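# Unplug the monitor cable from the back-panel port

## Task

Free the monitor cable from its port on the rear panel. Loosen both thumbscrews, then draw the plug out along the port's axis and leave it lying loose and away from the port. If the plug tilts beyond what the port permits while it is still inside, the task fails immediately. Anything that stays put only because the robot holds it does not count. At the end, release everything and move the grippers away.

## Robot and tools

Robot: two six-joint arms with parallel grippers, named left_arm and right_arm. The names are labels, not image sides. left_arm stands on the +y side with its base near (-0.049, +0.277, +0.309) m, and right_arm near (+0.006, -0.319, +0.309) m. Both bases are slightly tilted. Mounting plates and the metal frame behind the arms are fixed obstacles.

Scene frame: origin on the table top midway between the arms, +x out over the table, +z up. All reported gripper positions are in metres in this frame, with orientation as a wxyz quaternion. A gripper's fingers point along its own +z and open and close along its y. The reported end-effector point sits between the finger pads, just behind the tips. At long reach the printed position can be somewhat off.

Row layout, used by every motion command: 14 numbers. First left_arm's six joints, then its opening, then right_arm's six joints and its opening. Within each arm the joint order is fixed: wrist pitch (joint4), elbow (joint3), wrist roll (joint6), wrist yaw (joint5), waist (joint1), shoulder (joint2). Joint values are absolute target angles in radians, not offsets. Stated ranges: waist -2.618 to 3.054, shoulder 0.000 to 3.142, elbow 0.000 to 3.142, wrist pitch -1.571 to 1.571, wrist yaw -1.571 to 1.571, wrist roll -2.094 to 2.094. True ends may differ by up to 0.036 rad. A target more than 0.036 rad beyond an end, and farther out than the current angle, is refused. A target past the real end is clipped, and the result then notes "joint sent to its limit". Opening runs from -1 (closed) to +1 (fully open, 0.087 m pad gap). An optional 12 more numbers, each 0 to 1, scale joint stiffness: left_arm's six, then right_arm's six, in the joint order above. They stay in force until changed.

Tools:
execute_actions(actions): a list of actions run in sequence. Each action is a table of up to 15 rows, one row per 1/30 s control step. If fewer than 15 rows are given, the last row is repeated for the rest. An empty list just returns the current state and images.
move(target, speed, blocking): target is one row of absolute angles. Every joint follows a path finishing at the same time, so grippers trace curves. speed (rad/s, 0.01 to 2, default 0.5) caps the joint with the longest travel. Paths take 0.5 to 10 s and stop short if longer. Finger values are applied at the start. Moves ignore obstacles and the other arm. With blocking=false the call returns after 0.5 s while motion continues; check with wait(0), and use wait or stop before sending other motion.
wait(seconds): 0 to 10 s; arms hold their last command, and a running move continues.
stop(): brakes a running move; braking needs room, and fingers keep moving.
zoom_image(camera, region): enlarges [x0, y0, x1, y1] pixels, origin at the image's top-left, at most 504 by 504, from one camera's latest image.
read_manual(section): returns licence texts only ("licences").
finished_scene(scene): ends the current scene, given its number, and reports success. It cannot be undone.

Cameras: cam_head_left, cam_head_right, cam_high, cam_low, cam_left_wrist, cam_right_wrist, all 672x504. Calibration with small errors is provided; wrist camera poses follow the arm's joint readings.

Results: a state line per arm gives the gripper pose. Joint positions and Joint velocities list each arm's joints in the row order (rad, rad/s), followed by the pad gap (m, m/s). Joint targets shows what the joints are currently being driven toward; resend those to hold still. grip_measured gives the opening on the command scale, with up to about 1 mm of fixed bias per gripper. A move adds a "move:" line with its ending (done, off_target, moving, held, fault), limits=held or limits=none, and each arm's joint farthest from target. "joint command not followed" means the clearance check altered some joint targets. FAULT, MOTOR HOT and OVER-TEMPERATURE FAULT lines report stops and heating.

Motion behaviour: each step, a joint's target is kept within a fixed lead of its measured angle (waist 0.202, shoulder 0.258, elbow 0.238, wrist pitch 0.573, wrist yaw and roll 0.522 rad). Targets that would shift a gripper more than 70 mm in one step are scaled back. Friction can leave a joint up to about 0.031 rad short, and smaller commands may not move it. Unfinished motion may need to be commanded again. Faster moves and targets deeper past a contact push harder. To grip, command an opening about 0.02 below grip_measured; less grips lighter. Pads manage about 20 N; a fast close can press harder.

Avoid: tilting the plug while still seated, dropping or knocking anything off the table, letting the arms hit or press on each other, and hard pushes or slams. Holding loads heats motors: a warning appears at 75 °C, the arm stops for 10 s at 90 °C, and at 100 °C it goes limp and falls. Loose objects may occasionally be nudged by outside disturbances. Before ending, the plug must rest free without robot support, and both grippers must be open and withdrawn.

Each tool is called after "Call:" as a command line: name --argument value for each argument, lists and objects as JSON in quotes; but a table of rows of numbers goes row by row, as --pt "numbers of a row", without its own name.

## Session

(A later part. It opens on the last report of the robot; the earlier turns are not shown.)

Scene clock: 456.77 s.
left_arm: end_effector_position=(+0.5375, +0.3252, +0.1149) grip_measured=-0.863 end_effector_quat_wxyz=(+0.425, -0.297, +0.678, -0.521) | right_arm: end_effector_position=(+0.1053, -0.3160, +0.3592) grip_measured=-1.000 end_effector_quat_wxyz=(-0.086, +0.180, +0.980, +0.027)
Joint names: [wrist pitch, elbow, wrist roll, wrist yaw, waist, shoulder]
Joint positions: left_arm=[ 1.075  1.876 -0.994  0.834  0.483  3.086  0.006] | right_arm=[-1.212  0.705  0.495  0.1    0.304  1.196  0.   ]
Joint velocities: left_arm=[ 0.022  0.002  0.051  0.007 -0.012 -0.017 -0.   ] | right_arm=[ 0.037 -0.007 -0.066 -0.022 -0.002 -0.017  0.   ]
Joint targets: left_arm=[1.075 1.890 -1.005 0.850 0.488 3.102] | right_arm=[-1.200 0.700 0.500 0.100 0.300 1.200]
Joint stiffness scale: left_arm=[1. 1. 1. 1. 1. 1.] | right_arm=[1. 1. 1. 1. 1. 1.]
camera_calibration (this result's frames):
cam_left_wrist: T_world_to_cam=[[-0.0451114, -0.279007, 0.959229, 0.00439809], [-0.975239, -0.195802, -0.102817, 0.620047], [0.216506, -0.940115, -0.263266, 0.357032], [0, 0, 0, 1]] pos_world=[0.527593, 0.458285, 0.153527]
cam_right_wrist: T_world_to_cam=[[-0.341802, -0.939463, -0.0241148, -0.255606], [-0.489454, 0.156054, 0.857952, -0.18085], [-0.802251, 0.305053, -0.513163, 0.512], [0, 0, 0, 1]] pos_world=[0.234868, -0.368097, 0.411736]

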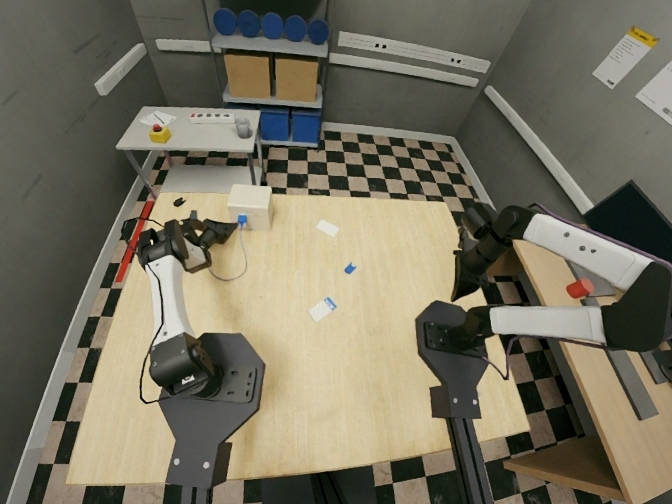

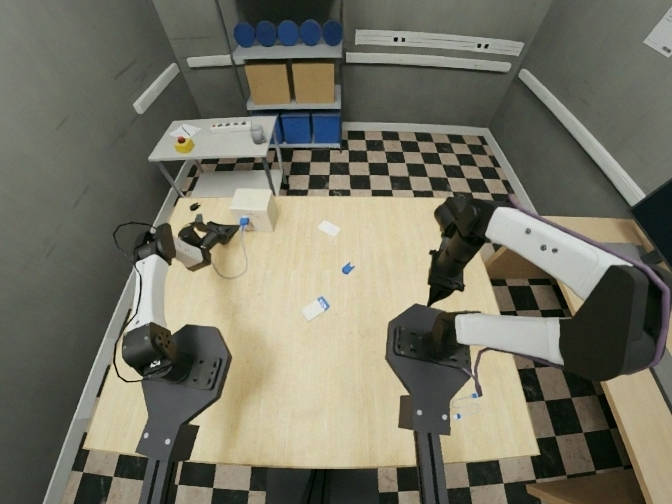

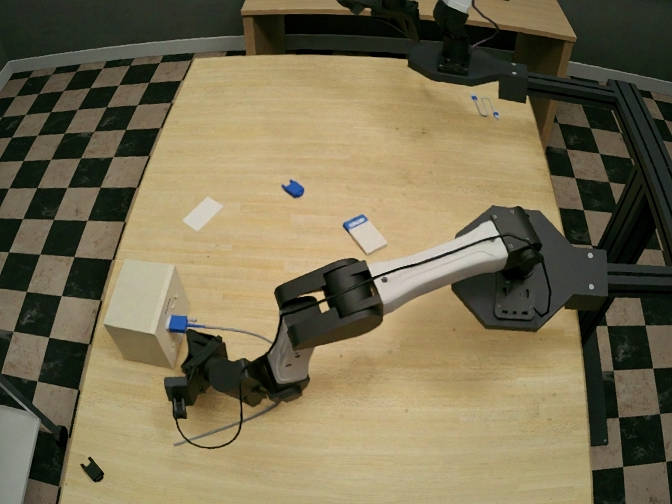

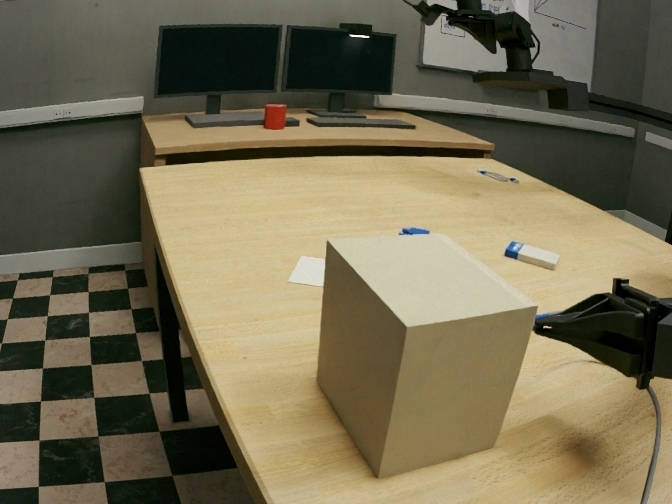

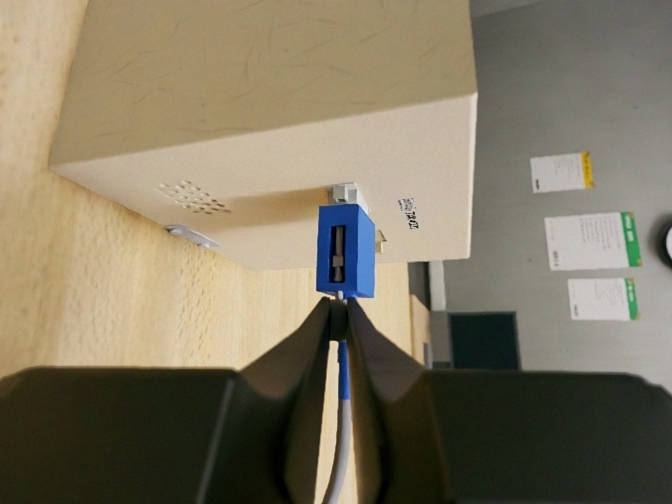

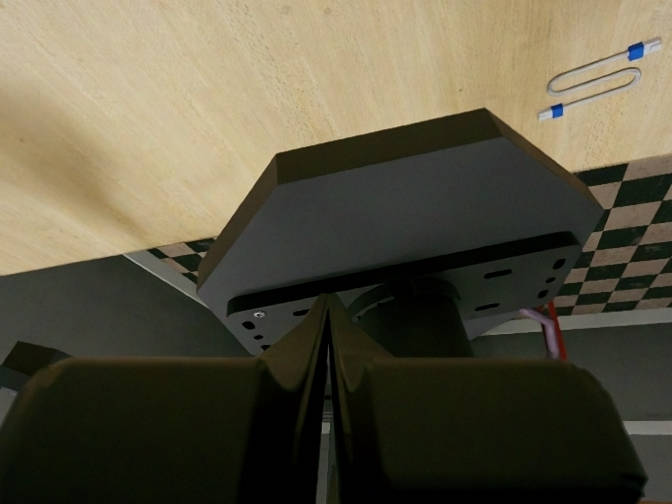

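Call:
execute_actions --actions '[[[1.075,1.885,-0.997,0.838,0.486,3.095,-0.8,-1.2,0.7,0.5,0.1,0.3,1.2,-1],[1.075,1.885,-0.997,0.836,0.486,3.095,-0.72,-1.2,0.7,0.5,0.1,0.3,1.2,-1],[1.075,1.885,-0.997,0.836,0.488,3.095,-0.7,-1.2,0.7,0.5,0.1,0.3,1.2,-1],[1.075,1.885,-0.997,0.836,0.49,3.095,-0.7,-1.2,0.7,0.5,0.1,0.3,1.2,-1],[1.075,1.885,-0.997,0.836,0.493,3.095,-0.7,-1.2,0.7,0.5,0.1,0.3,1.2,-1],[1.075,1.885,-0.997,0.836,0.497,3.095,-0.7,-1.2,0.7,0.5,0.1,0.3,1.2,-1],[1.075,1.885,-0.997,0.836,0.502,3.095,-0.7,-1.2,0.7,0.5,0.1,0.3,1.2,-1],[1.075,1.885,-0.997,0.836,0.508,3.095,-0.7,-1.2,0.7,0.5,0.1,0.3,1.2,-1],[1.075,1.885,-0.997,0.836,0.514,3.095,-0.7,-1.2,0.7,0.5,0.1,0.3,1.2,-1],[1.075,1.885,-0.997,0.836,0.52,3.095,-0.7,-1.2,0.7,0.5,0.1,0.3,1.2,-1],[1.075,1.885,-0.997,0.836,0.526,3.095,-0.7,-1.2,0.7,0.5,0.1,0.3,1.2,-1],[1.075,1.885,-0.997,0.836,0.532,3.095,-0.7,-1.2,0.7,0.5,0.1,0.3,1.2,-1]]]'

Call:
move --target '[0.7,1.42,0.0,0.33,0.36,2.56,-0.7,-1.2,0.7,0.5,0.1,0.3,1.2,-1]' --speed 0.9

Call:
move --target '[0.747,1.516,0.248,0.07,0.18,2.665,0.1,-1.2,0.7,0.5,0.1,0.3,1.2,-1]' --speed 0.4

Scene clock: 459.60 s.
left_arm: end_effector_position=(+0.5336, +0.3493, +0.1109) grip_measured=-0.700 end_effector_quat_wxyz=(+0.433, -0.311, +0.675, -0.510) | right_arm: end_effector_position=(+0.1053, -0.3160, +0.3592) grip_measured=-1.000 end_effector_quat_wxyz=(-0.086, +0.180, +0.980, +0.027)
Joint names: [wrist pitch, elbow, wrist roll, wrist yaw, waist, shoulder]
Joint positions: left_arm=[ 1.075  1.876 -0.994  0.834  0.523  3.086  0.013] | right_arm=[-1.212  0.705  0.495  0.1    0.304  1.196  0.   ]
Joint velocities: left_arm=[ 0.051  0.002  0.007 -0.066  0.159  0.012 -0.001] | right_arm=[-0.095 -0.012 -0.051  0.081  0.002  0.002  0.   ]
Joint targets: left_arm=[1.075 1.885 -0.997 0.836 0.532 3.095] | right_arm=[-1.200 0.700 0.500 0.100 0.300 1.200]
Joint stiffness scale: left_arm=[1. 1. 1. 1. 1. 1.] | right_arm=[1. 1. 1. 1. 1. 1.]
camera_calibration (this result's frames):
cam_left_wrist: T_world_to_cam=[[-0.0268462, -0.284198, 0.95839, 0.00699682], [-0.967372, -0.234238, -0.096558, 0.629139], [0.251932, -0.929712, -0.268637, 0.357563], [0, 0, 0, 1]] pos_world=[0.518718, 0.481787, 0.150098]
cam_right_wrist: T_world_to_cam=[[-0.341802, -0.939463, -0.0241148, -0.255606], [-0.489454, 0.156054, 0.857952, -0.18085], [-0.802251, 0.305053, -0.513163, 0.512], [0, 0, 0, 1]] pos_world=[0.234868, -0.368097, 0.411736]

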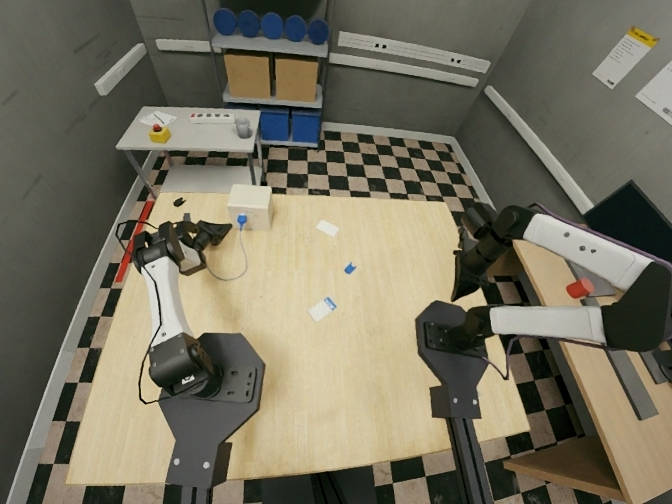

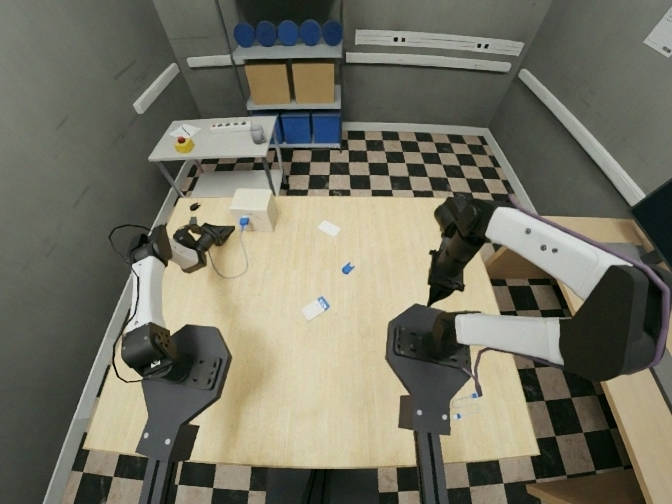

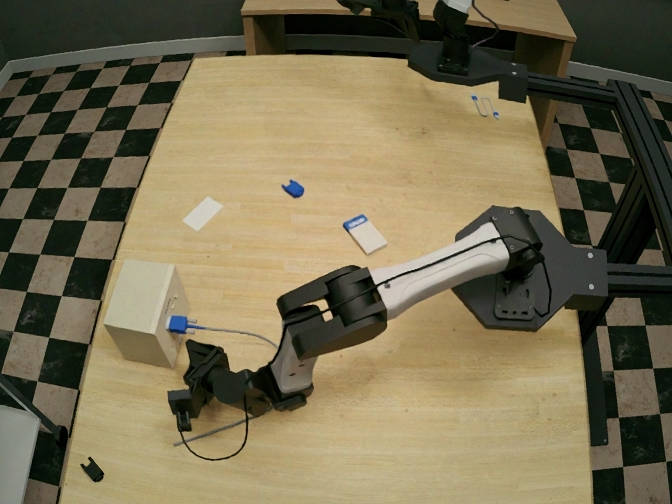

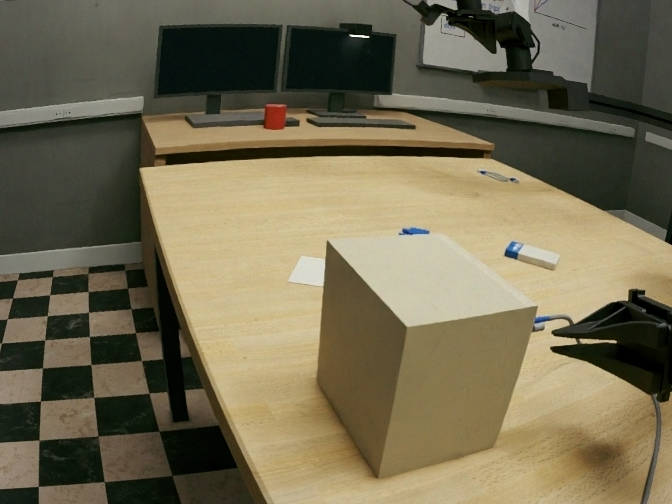

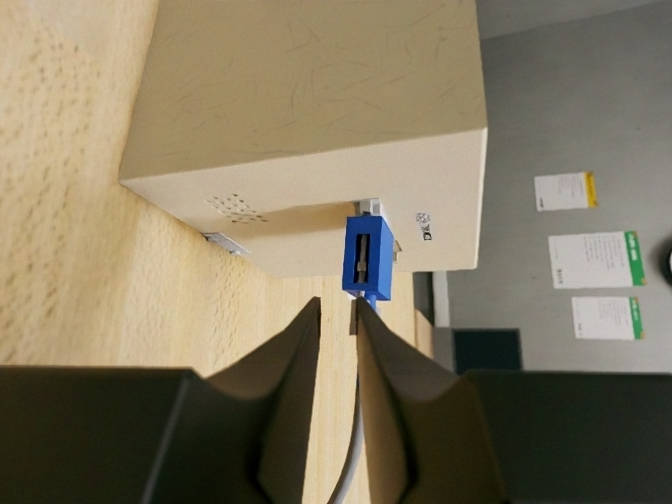

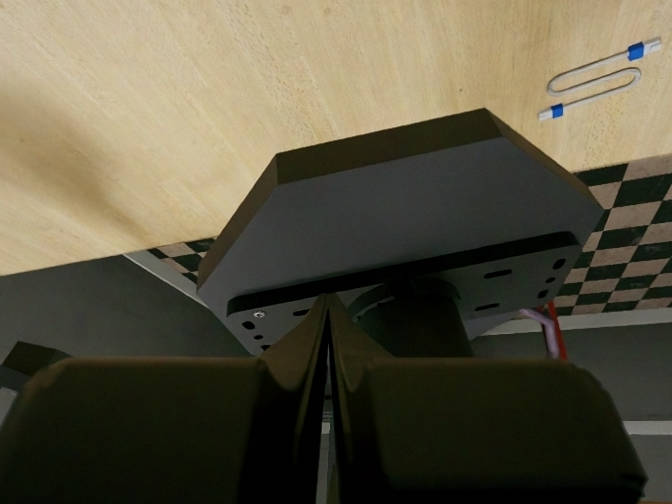

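Scene clock: 461.63 s.
left_arm: end_effector_position=(+0.5390, +0.3587, +0.1648) grip_measured=-0.700 end_effector_quat_wxyz=(+0.512, -0.072, +0.844, -0.144) | right_arm: end_effector_position=(+0.1053, -0.3160, +0.3592) grip_measured=-1.000 end_effector_quat_wxyz=(-0.086, +0.180, +0.980, +0.027)
Joint names: [wrist pitch, elbow, wrist roll, wrist yaw, waist, shoulder]
Joint positions: left_arm=[ 0.72   1.439 -0.006  0.342  0.365  2.563  0.013] | right_arm=[-1.212  0.705  0.495  0.1    0.304  1.196  0.   ]
Joint velocities: left_arm=[ 0.037 -0.022  0.066  0.154  0.017 -0.002 -0.   ] | right_arm=[-0.051 -0.007 -0.081  0.037  0.007  0.012  0.   ]
Joint targets: left_arm=[0.700 1.420 -0.000 0.330 0.360 2.560] | right_arm=[-1.200 0.700 0.500 0.100 0.300 1.200]
Joint stiffness scale: left_arm=[1. 1. 1. 1. 1. 1.] | right_arm=[1. 1. 1. 1. 1. 1.]
move: done; limits=none; left_arm: farthest joint: the wrist pitch, 0.020 radians from its target (0.375 radians at the start); right_arm: farthest joint: the wrist pitch, 0.012 radians from its target (0.012 radians at the start)
camera_calibration (this result's frames):
cam_left_wrist: T_world_to_cam=[[-0.0313845, -0.947586, 0.317954, 0.304067], [-0.976265, -0.0391404, -0.213013, 0.595742], [0.214293, -0.317093, -0.923867, 0.287886], [0, 0, 0, 1]] pos_world=[0.529453, 0.402734, 0.29619]
cam_right_wrist: T_world_to_cam=[[-0.341802, -0.939463, -0.0241148, -0.255606], [-0.489454, 0.156054, 0.857952, -0.18085], [-0.802251, 0.305053, -0.513163, 0.512], [0, 0, 0, 1]] pos_world=[0.234868, -0.368097, 0.411736]

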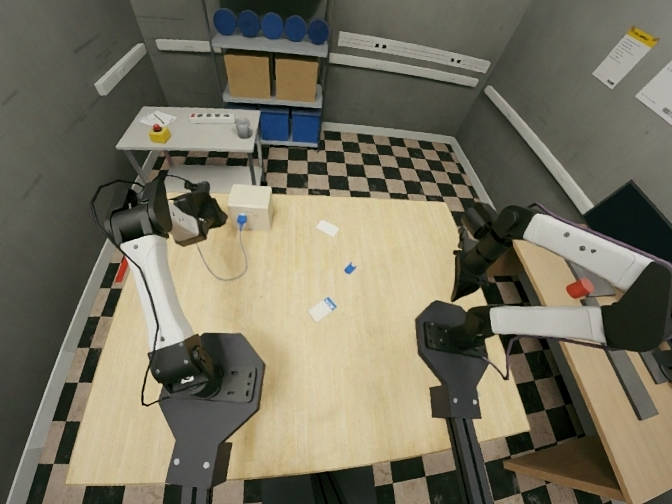

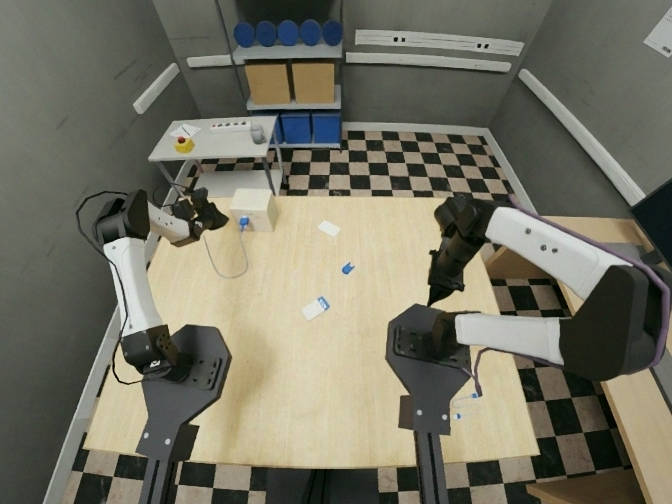

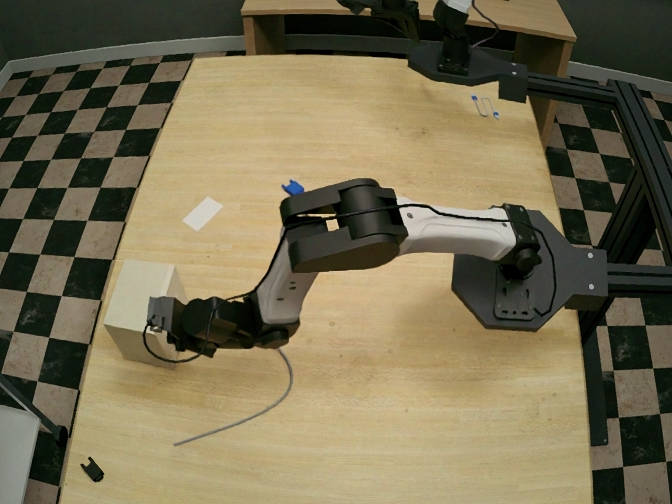

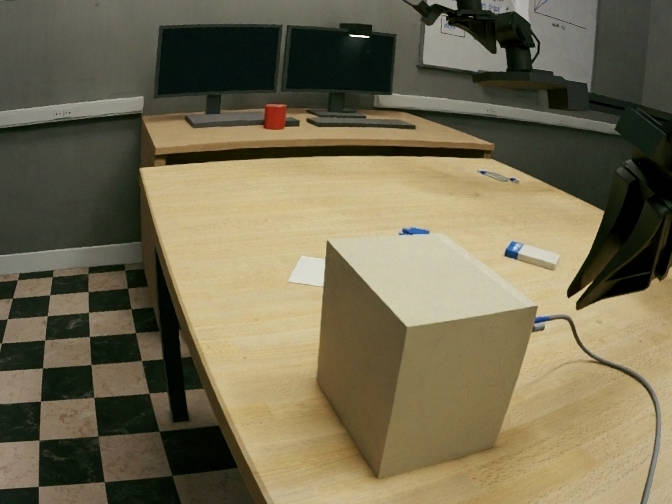

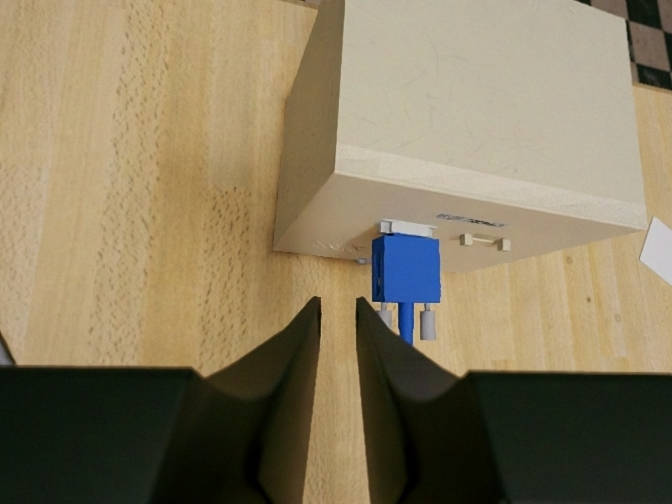

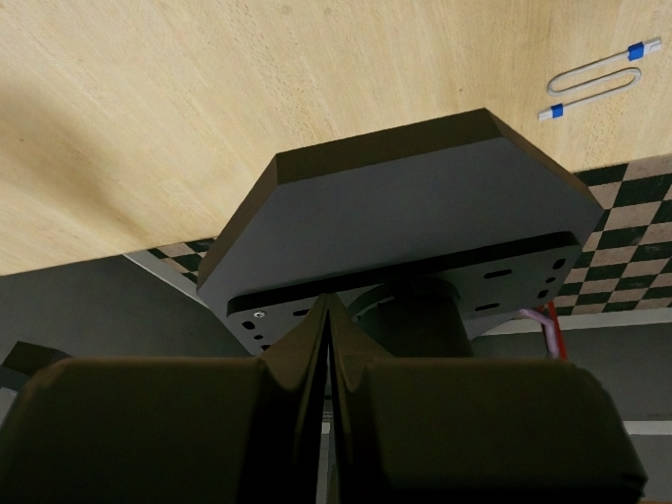

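Scene clock: 463.07 s.
left_arm: end_effector_position=(+0.5574, +0.2986, +0.1472) grip_measured=+0.100 end_effector_quat_wxyz=(+0.513, +0.043, +0.857, -0.025) | right_arm: end_effector_position=(+0.1053, -0.3160, +0.3592) grip_measured=-1.000 end_effector_quat_wxyz=(-0.086, +0.180, +0.980, +0.027)
Joint names: [wrist pitch, elbow, wrist roll, wrist yaw, waist, shoulder]
Joint positions: left_arm=[0.742 1.499 0.242 0.083 0.18  2.647 0.048] | right_arm=[-1.212  0.705  0.495  0.1    0.304  1.196  0.   ]
Joint velocities: left_arm=[ 0.051 -0.012 -0.037 -0.081 -0.007 -0.012  0.001] | right_arm=[ 0.037 -0.007  0.007  0.022 -0.012 -0.002  0.   ]
Joint targets: left_arm=[0.747 1.516 0.248 0.070 0.180 2.665] | right_arm=[-1.200 0.700 0.500 0.100 0.300 1.200]
Joint stiffness scale: left_arm=[1. 1. 1. 1. 1. 1.] | right_arm=[1. 1. 1. 1. 1. 1.]
move: done; limits=none; left_arm: farthest joint: the shoulder, 0.018 radians from its target (0.102 radians at the start); right_arm: farthest joint: the wrist pitch, 0.012 radians from its target (0.012 radians at the start)
camera_calibration (this result's frames):
cam_left_wrist: T_world_to_cam=[[-0.103962, -0.994581, 0.00111324, 0.354411], [-0.97305, 0.10148, -0.207065, 0.562952], [0.20583, -0.0226102, -0.978327, 0.173456], [0, 0, 0, 1]] pos_world=[0.548923, 0.299284, 0.28587]
cam_right_wrist: T_world_to_cam=[[-0.341802, -0.939463, -0.0241148, -0.255606], [-0.489454, 0.156054, 0.857952, -0.18085], [-0.802251, 0.305053, -0.513163, 0.512], [0, 0, 0, 1]] pos_world=[0.234868, -0.368097, 0.411736]

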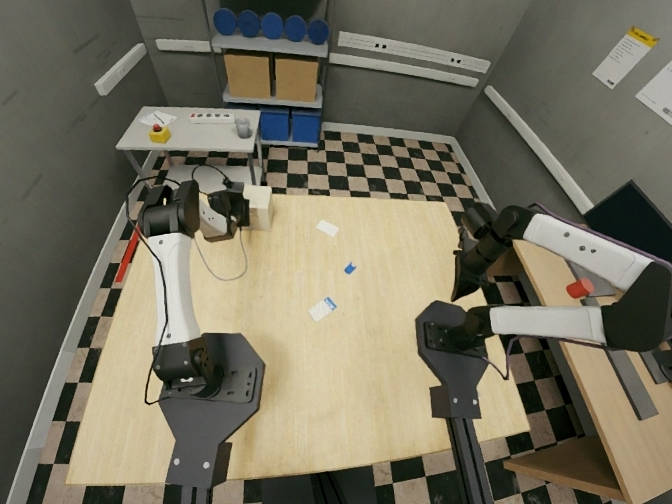

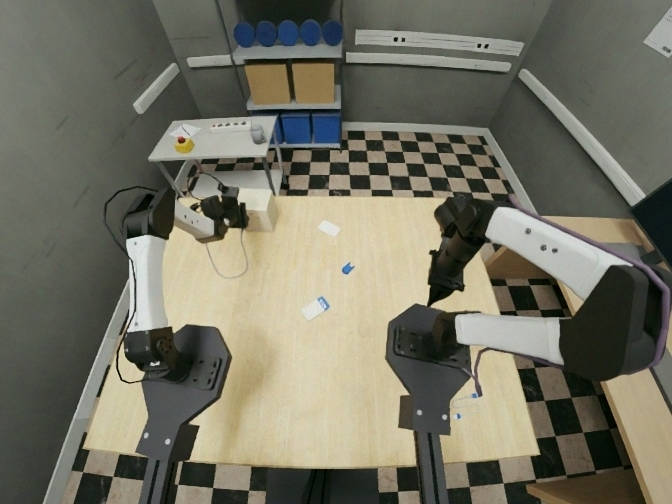

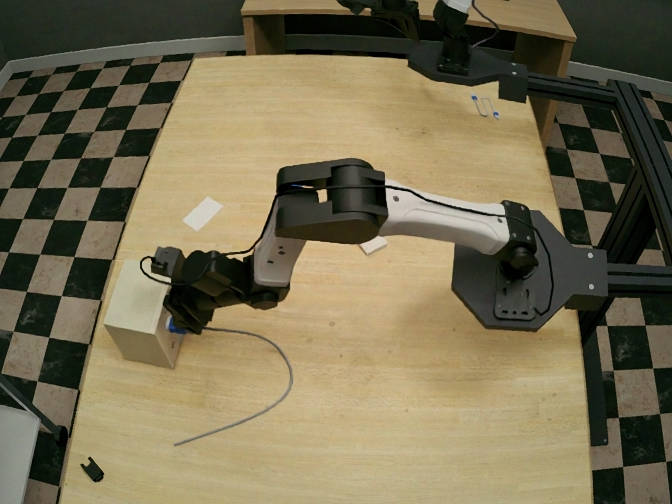

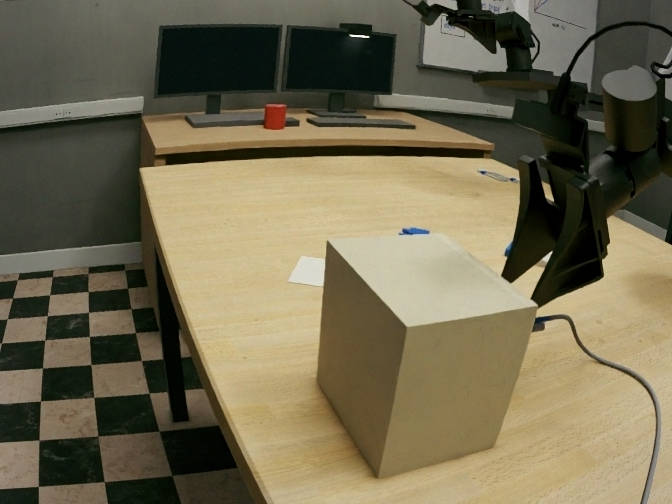

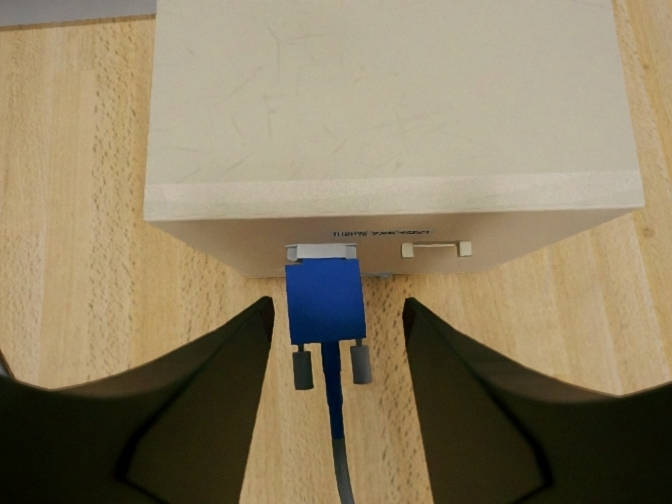

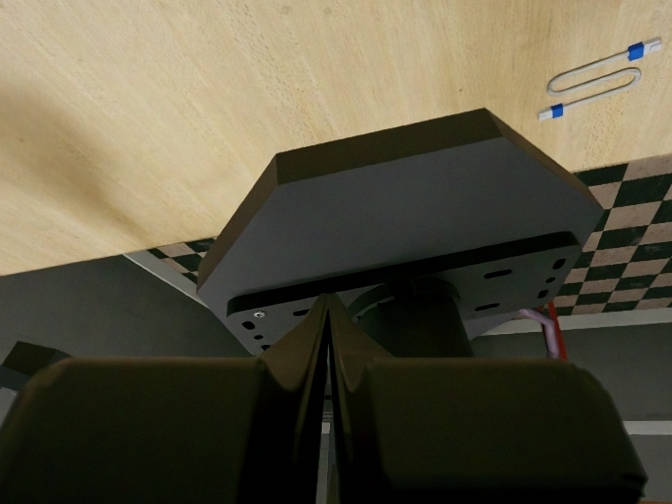

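Call:
execute_actions --actions '[]'

Scene clock: 464.67 s.
left_arm: end_effector_position=(+0.5574, +0.2988, +0.1472) grip_measured=+0.100 end_effector_quat_wxyz=(+0.513, +0.043, +0.857, -0.025) | right_arm: end_effector_position=(+0.1053, -0.3160, +0.3592) grip_measured=-1.000 end_effector_quat_wxyz=(-0.086, +0.180, +0.980, +0.027)
Joint names: [wrist pitch, elbow, wrist roll, wrist yaw, waist, shoulder]
Joint positions: left_arm=[0.742 1.499 0.242 0.082 0.18  2.647 0.048] | right_arm=[-1.212  0.705  0.495  0.1    0.304  1.196  0.   ]
Joint velocities: left_arm=[-0.022 -0.017 -0.007  0.007 -0.002 -0.007 -0.   ] | right_arm=[ 0.037  0.022  0.037 -0.037  0.002 -0.022  0.   ]
Joint targets: left_arm=[0.747 1.516 0.248 0.070 0.180 2.665] | right_arm=[-1.200 0.700 0.500 0.100 0.300 1.200]
Joint stiffness scale: left_arm=[1. 1. 1. 1. 1. 1.] | right_arm=[1. 1. 1. 1. 1. 1.]
camera_calibration (this result's frames):
cam_left_wrist: T_world_to_cam=[[-0.103492, -0.99463, 0.000427908, 0.35441], [-0.973121, 0.101165, -0.206883, 0.563032], [0.205729, -0.0218272, -0.978366, 0.173265], [0, 0, 0, 1]] pos_world=[0.548931, 0.29933, 0.285847]
cam_right_wrist: T_world_to_cam=[[-0.341802, -0.939463, -0.0241148, -0.255606], [-0.489454, 0.156054, 0.857952, -0.18085], [-0.802251, 0.305053, -0.513163, 0.512], [0, 0, 0, 1]] pos_world=[0.234868, -0.368097, 0.411736]

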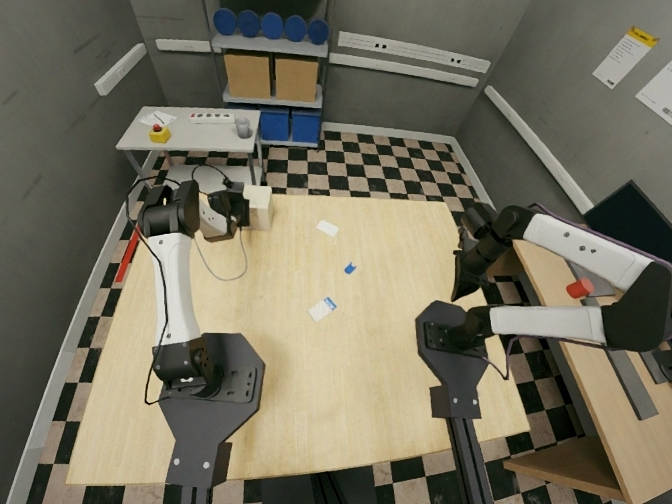

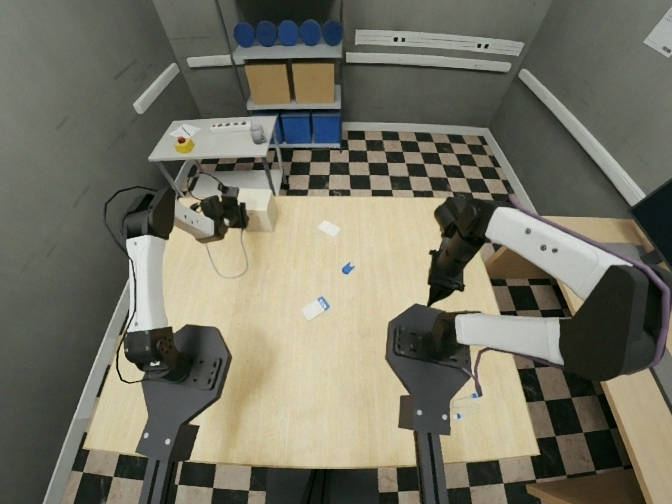

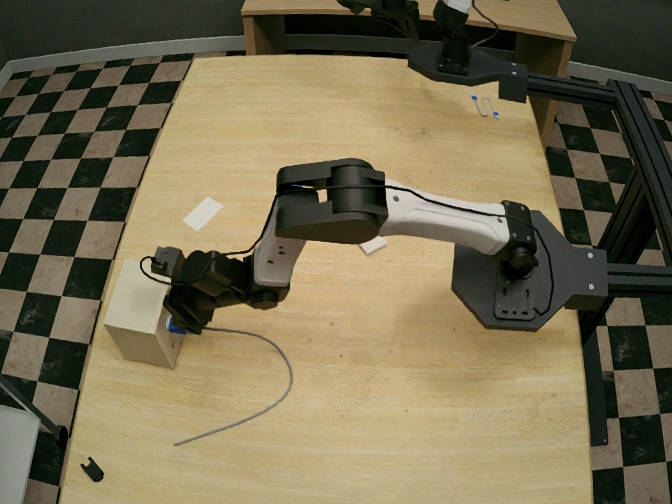

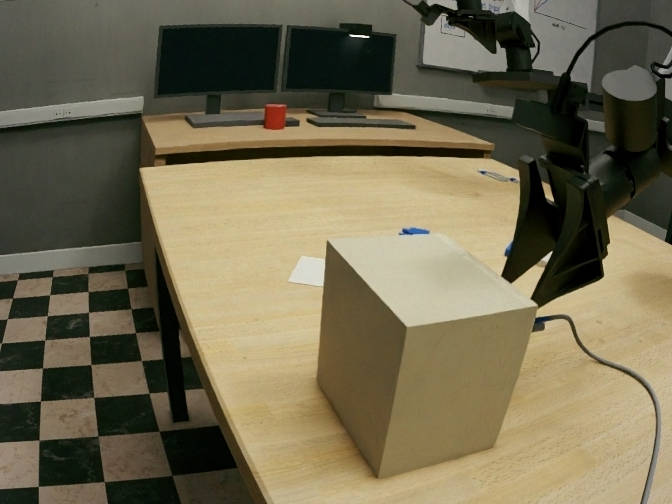

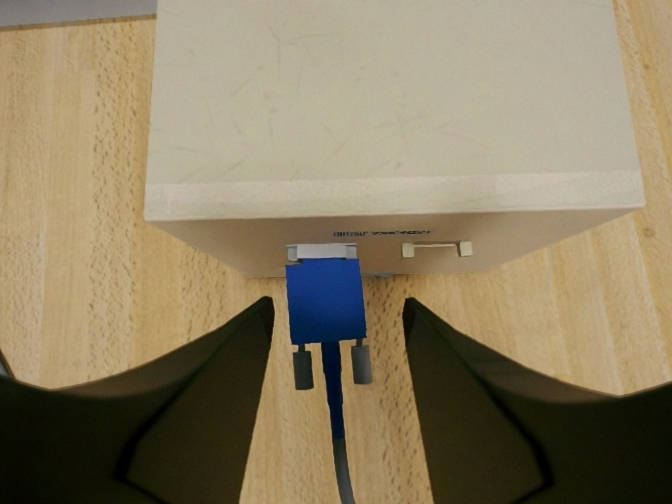

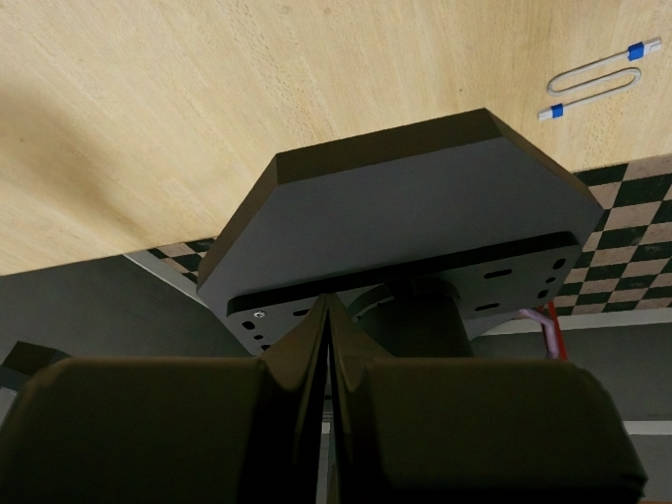

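Call:
move --target '[0.785,1.577,0.25,0.075,0.201,2.77,0.1,-1.2,0.7,0.5,0.1,0.3,1.2,-1]' --speed 0.08

Scene clock: 466.77 s.
left_arm: end_effector_position=(+0.5562, +0.3000, +0.1140) grip_measured=+0.100 end_effector_quat_wxyz=(+0.510, +0.039, +0.859, -0.022) | right_arm: end_effector_position=(+0.1053, -0.3160, +0.3592) grip_measured=-1.000 end_effector_quat_wxyz=(-0.086, +0.180, +0.980, +0.027)
Joint names: [wrist pitch, elbow, wrist roll, wrist yaw, waist, shoulder]
Joint positions: left_arm=[0.779 1.561 0.244 0.082 0.191 2.751 0.048] | right_arm=[-1.212  0.705  0.495  0.1    0.304  1.196  0.   ]
Joint velocities: left_arm=[-0.066 -0.002 -0.081 -0.066  0.002 -0.012  0.   ] | right_arm=[ 0.066 -0.002  0.051  0.007 -0.007  0.002  0.   ]
Joint targets: left_arm=[0.785 1.577 0.250 0.075 0.201 2.770] | right_arm=[-1.200 0.700 0.500 0.100 0.300 1.200]
Joint stiffness scale: left_arm=[1. 1. 1. 1. 1. 1.] | right_arm=[1. 1. 1. 1. 1. 1.]
move: done; limits=none; left_arm: farthest joint: the shoulder, 0.019 radians from its target (0.123 radians at the start); right_arm: farthest joint: the wrist pitch, 0.012 radians from its target (0.012 radians at the start)
camera_calibration (this result's frames):
cam_left_wrist: T_world_to_cam=[[-0.0945227, -0.995522, -0.00109144, 0.350968], [-0.975432, 0.0928343, -0.199786, 0.557818], [0.198992, -0.0178197, -0.979839, 0.143833], [0, 0, 0, 1]] pos_world=[0.548666, 0.300175, 0.25276]
cam_right_wrist: T_world_to_cam=[[-0.341802, -0.939463, -0.0241148, -0.255606], [-0.489454, 0.156054, 0.857952, -0.18085], [-0.802251, 0.305053, -0.513163, 0.512], [0, 0, 0, 1]] pos_world=[0.234868, -0.368097, 0.411736]

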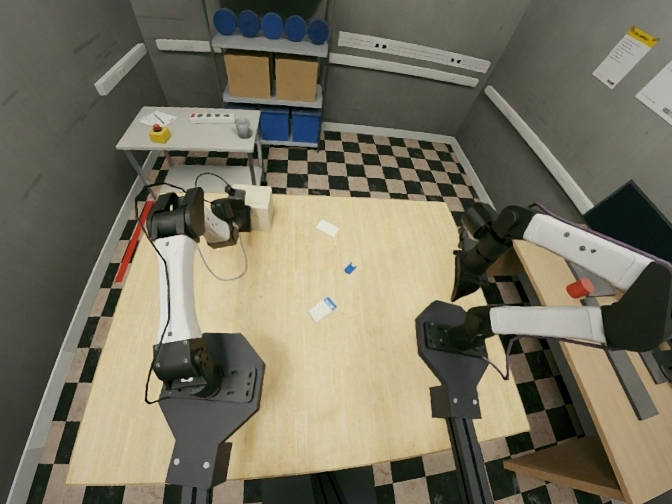

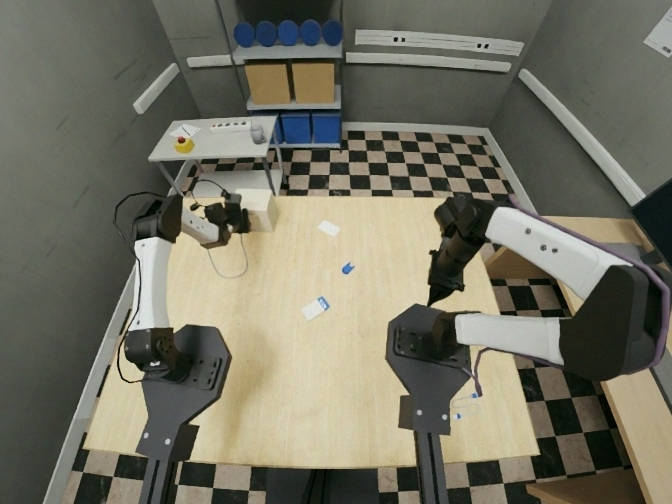

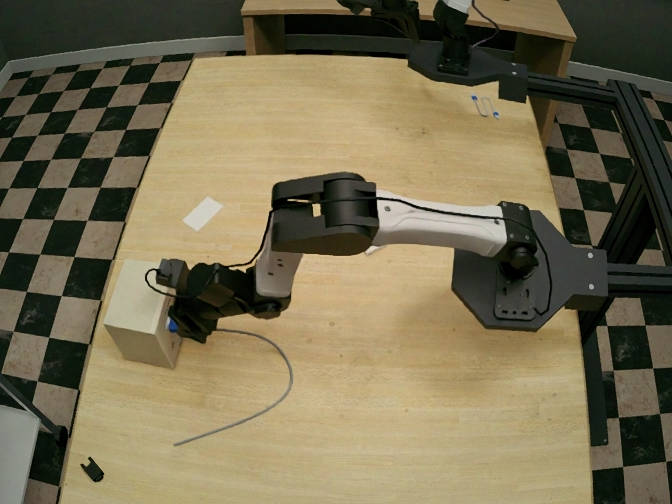

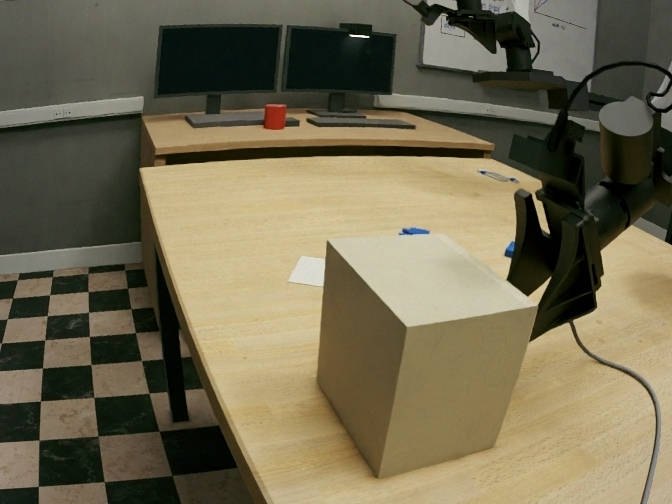

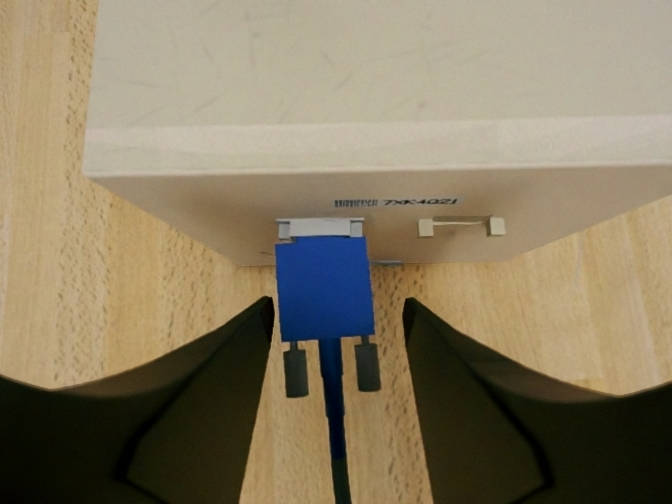

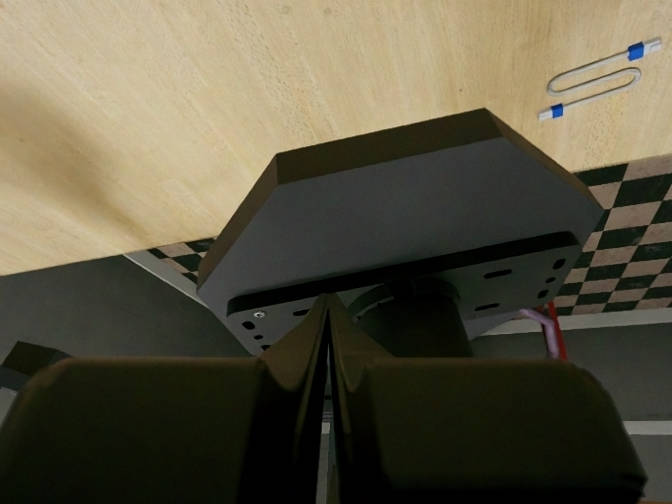

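Call:
move --target '[0.78,1.602,0.25,0.075,0.211,2.786,0.1,-1.2,0.7,0.5,0.1,0.3,1.2,-1]' --speed 0.03

Scene clock: 468.57 s.
left_arm: end_effector_position=(+0.5608, +0.3066, +0.1129) grip_measured=+0.100 end_effector_quat_wxyz=(+0.514, +0.035, +0.857, -0.018) | right_arm: end_effector_position=(+0.1053, -0.3160, +0.3592) grip_measured=-1.000 end_effector_quat_wxyz=(-0.086, +0.180, +0.980, +0.027)
Joint names: [wrist pitch, elbow, wrist roll, wrist yaw, waist, shoulder]
Joint positions: left_arm=[0.78  1.586 0.244 0.082 0.201 2.766 0.048] | right_arm=[-1.212  0.705  0.495  0.1    0.304  1.196  0.   ]
Joint velocities: left_arm=[ 0.037  0.012 -0.051 -0.007  0.012 -0.002 -0.001] | right_arm=[-0.007 -0.017 -0.095 -0.095 -0.012 -0.002  0.   ]
Joint targets: left_arm=[0.780 1.602 0.250 0.075 0.211 2.786] | right_arm=[-1.200 0.700 0.500 0.100 0.300 1.200]
Joint stiffness scale: left_arm=[1. 1. 1. 1. 1. 1.] | right_arm=[1. 1. 1. 1. 1. 1.]
move: done; limits=none; left_arm: farthest joint: the shoulder, 0.020 radians from its target (0.035 radians at the start); right_arm: farthest joint: the wrist pitch, 0.012 radians from its target (0.012 radians at the start)
camera_calibration (this result's frames):
cam_left_wrist: T_world_to_cam=[[-0.0830117, -0.996539, -0.00447382, 0.352265], [-0.974428, 0.0821089, -0.20916, 0.565267], [0.208804, -0.0130033, -0.977871, 0.134753], [0, 0, 0, 1]] pos_world=[0.551917, 0.306384, 0.251579]
cam_right_wrist: T_world_to_cam=[[-0.341802, -0.939463, -0.0241148, -0.255606], [-0.489454, 0.156054, 0.857952, -0.18085], [-0.802251, 0.305053, -0.513163, 0.512], [0, 0, 0, 1]] pos_world=[0.234868, -0.368097, 0.411736]

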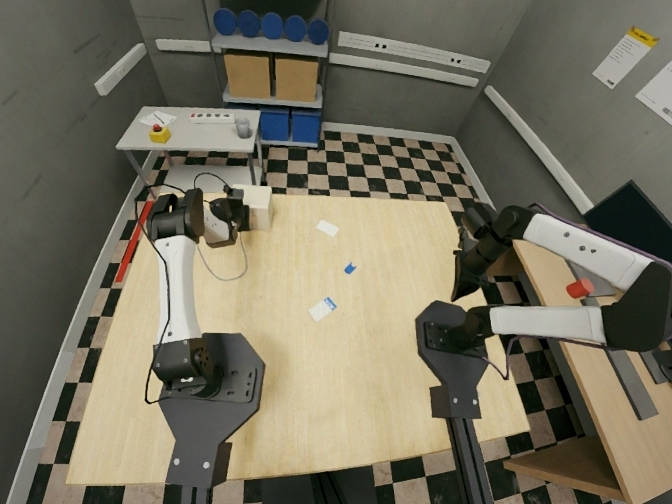

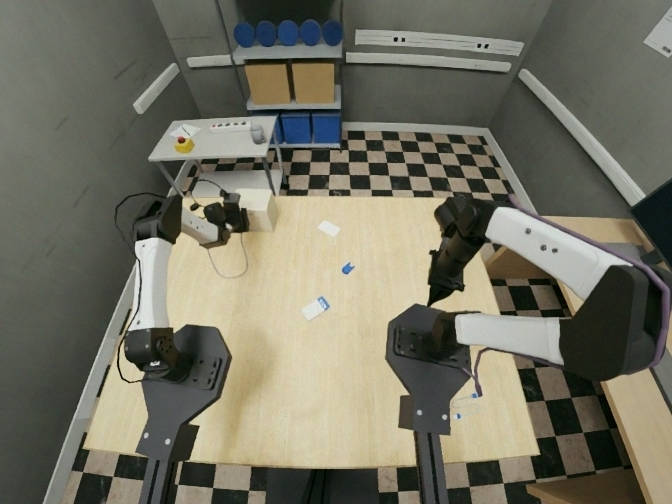

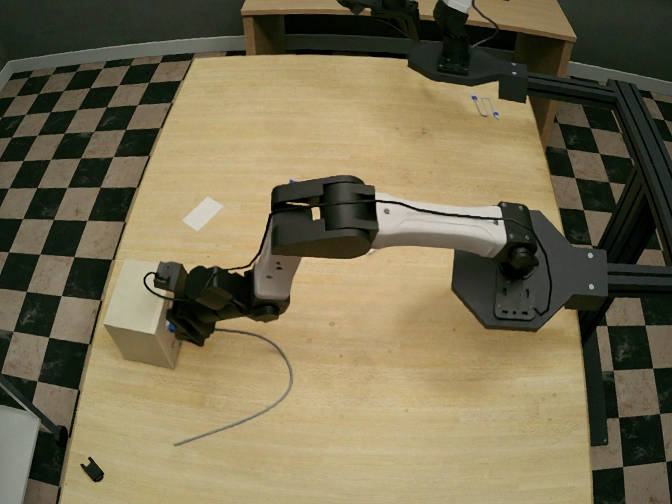

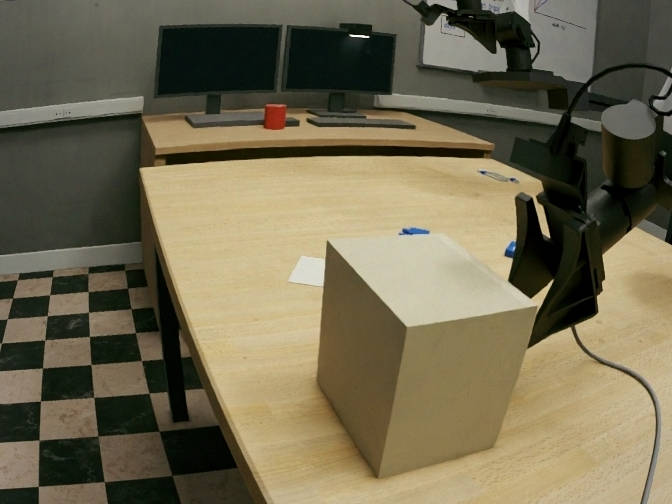

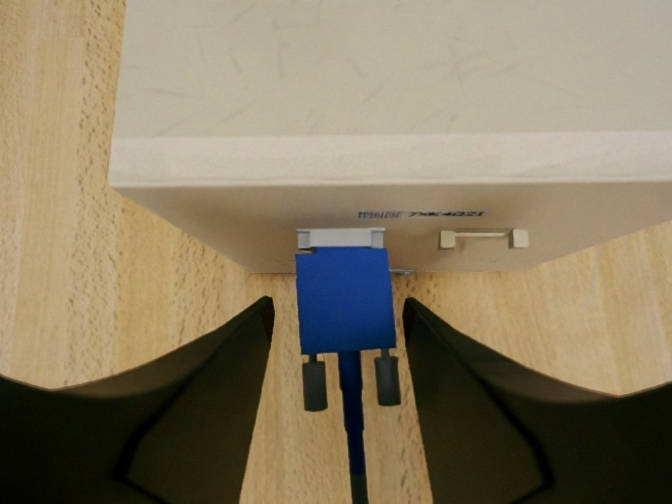

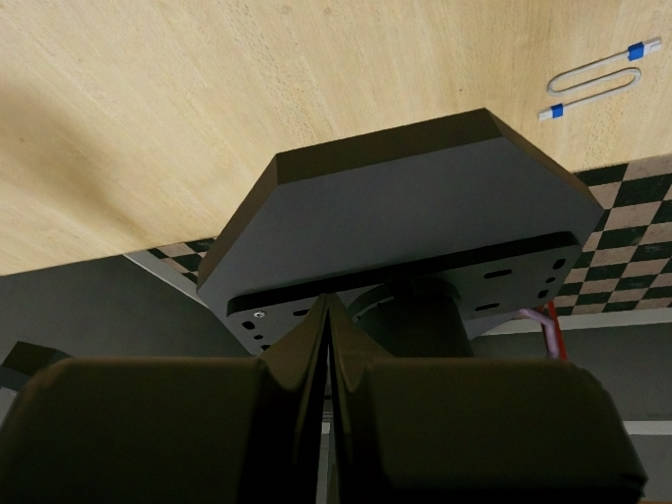

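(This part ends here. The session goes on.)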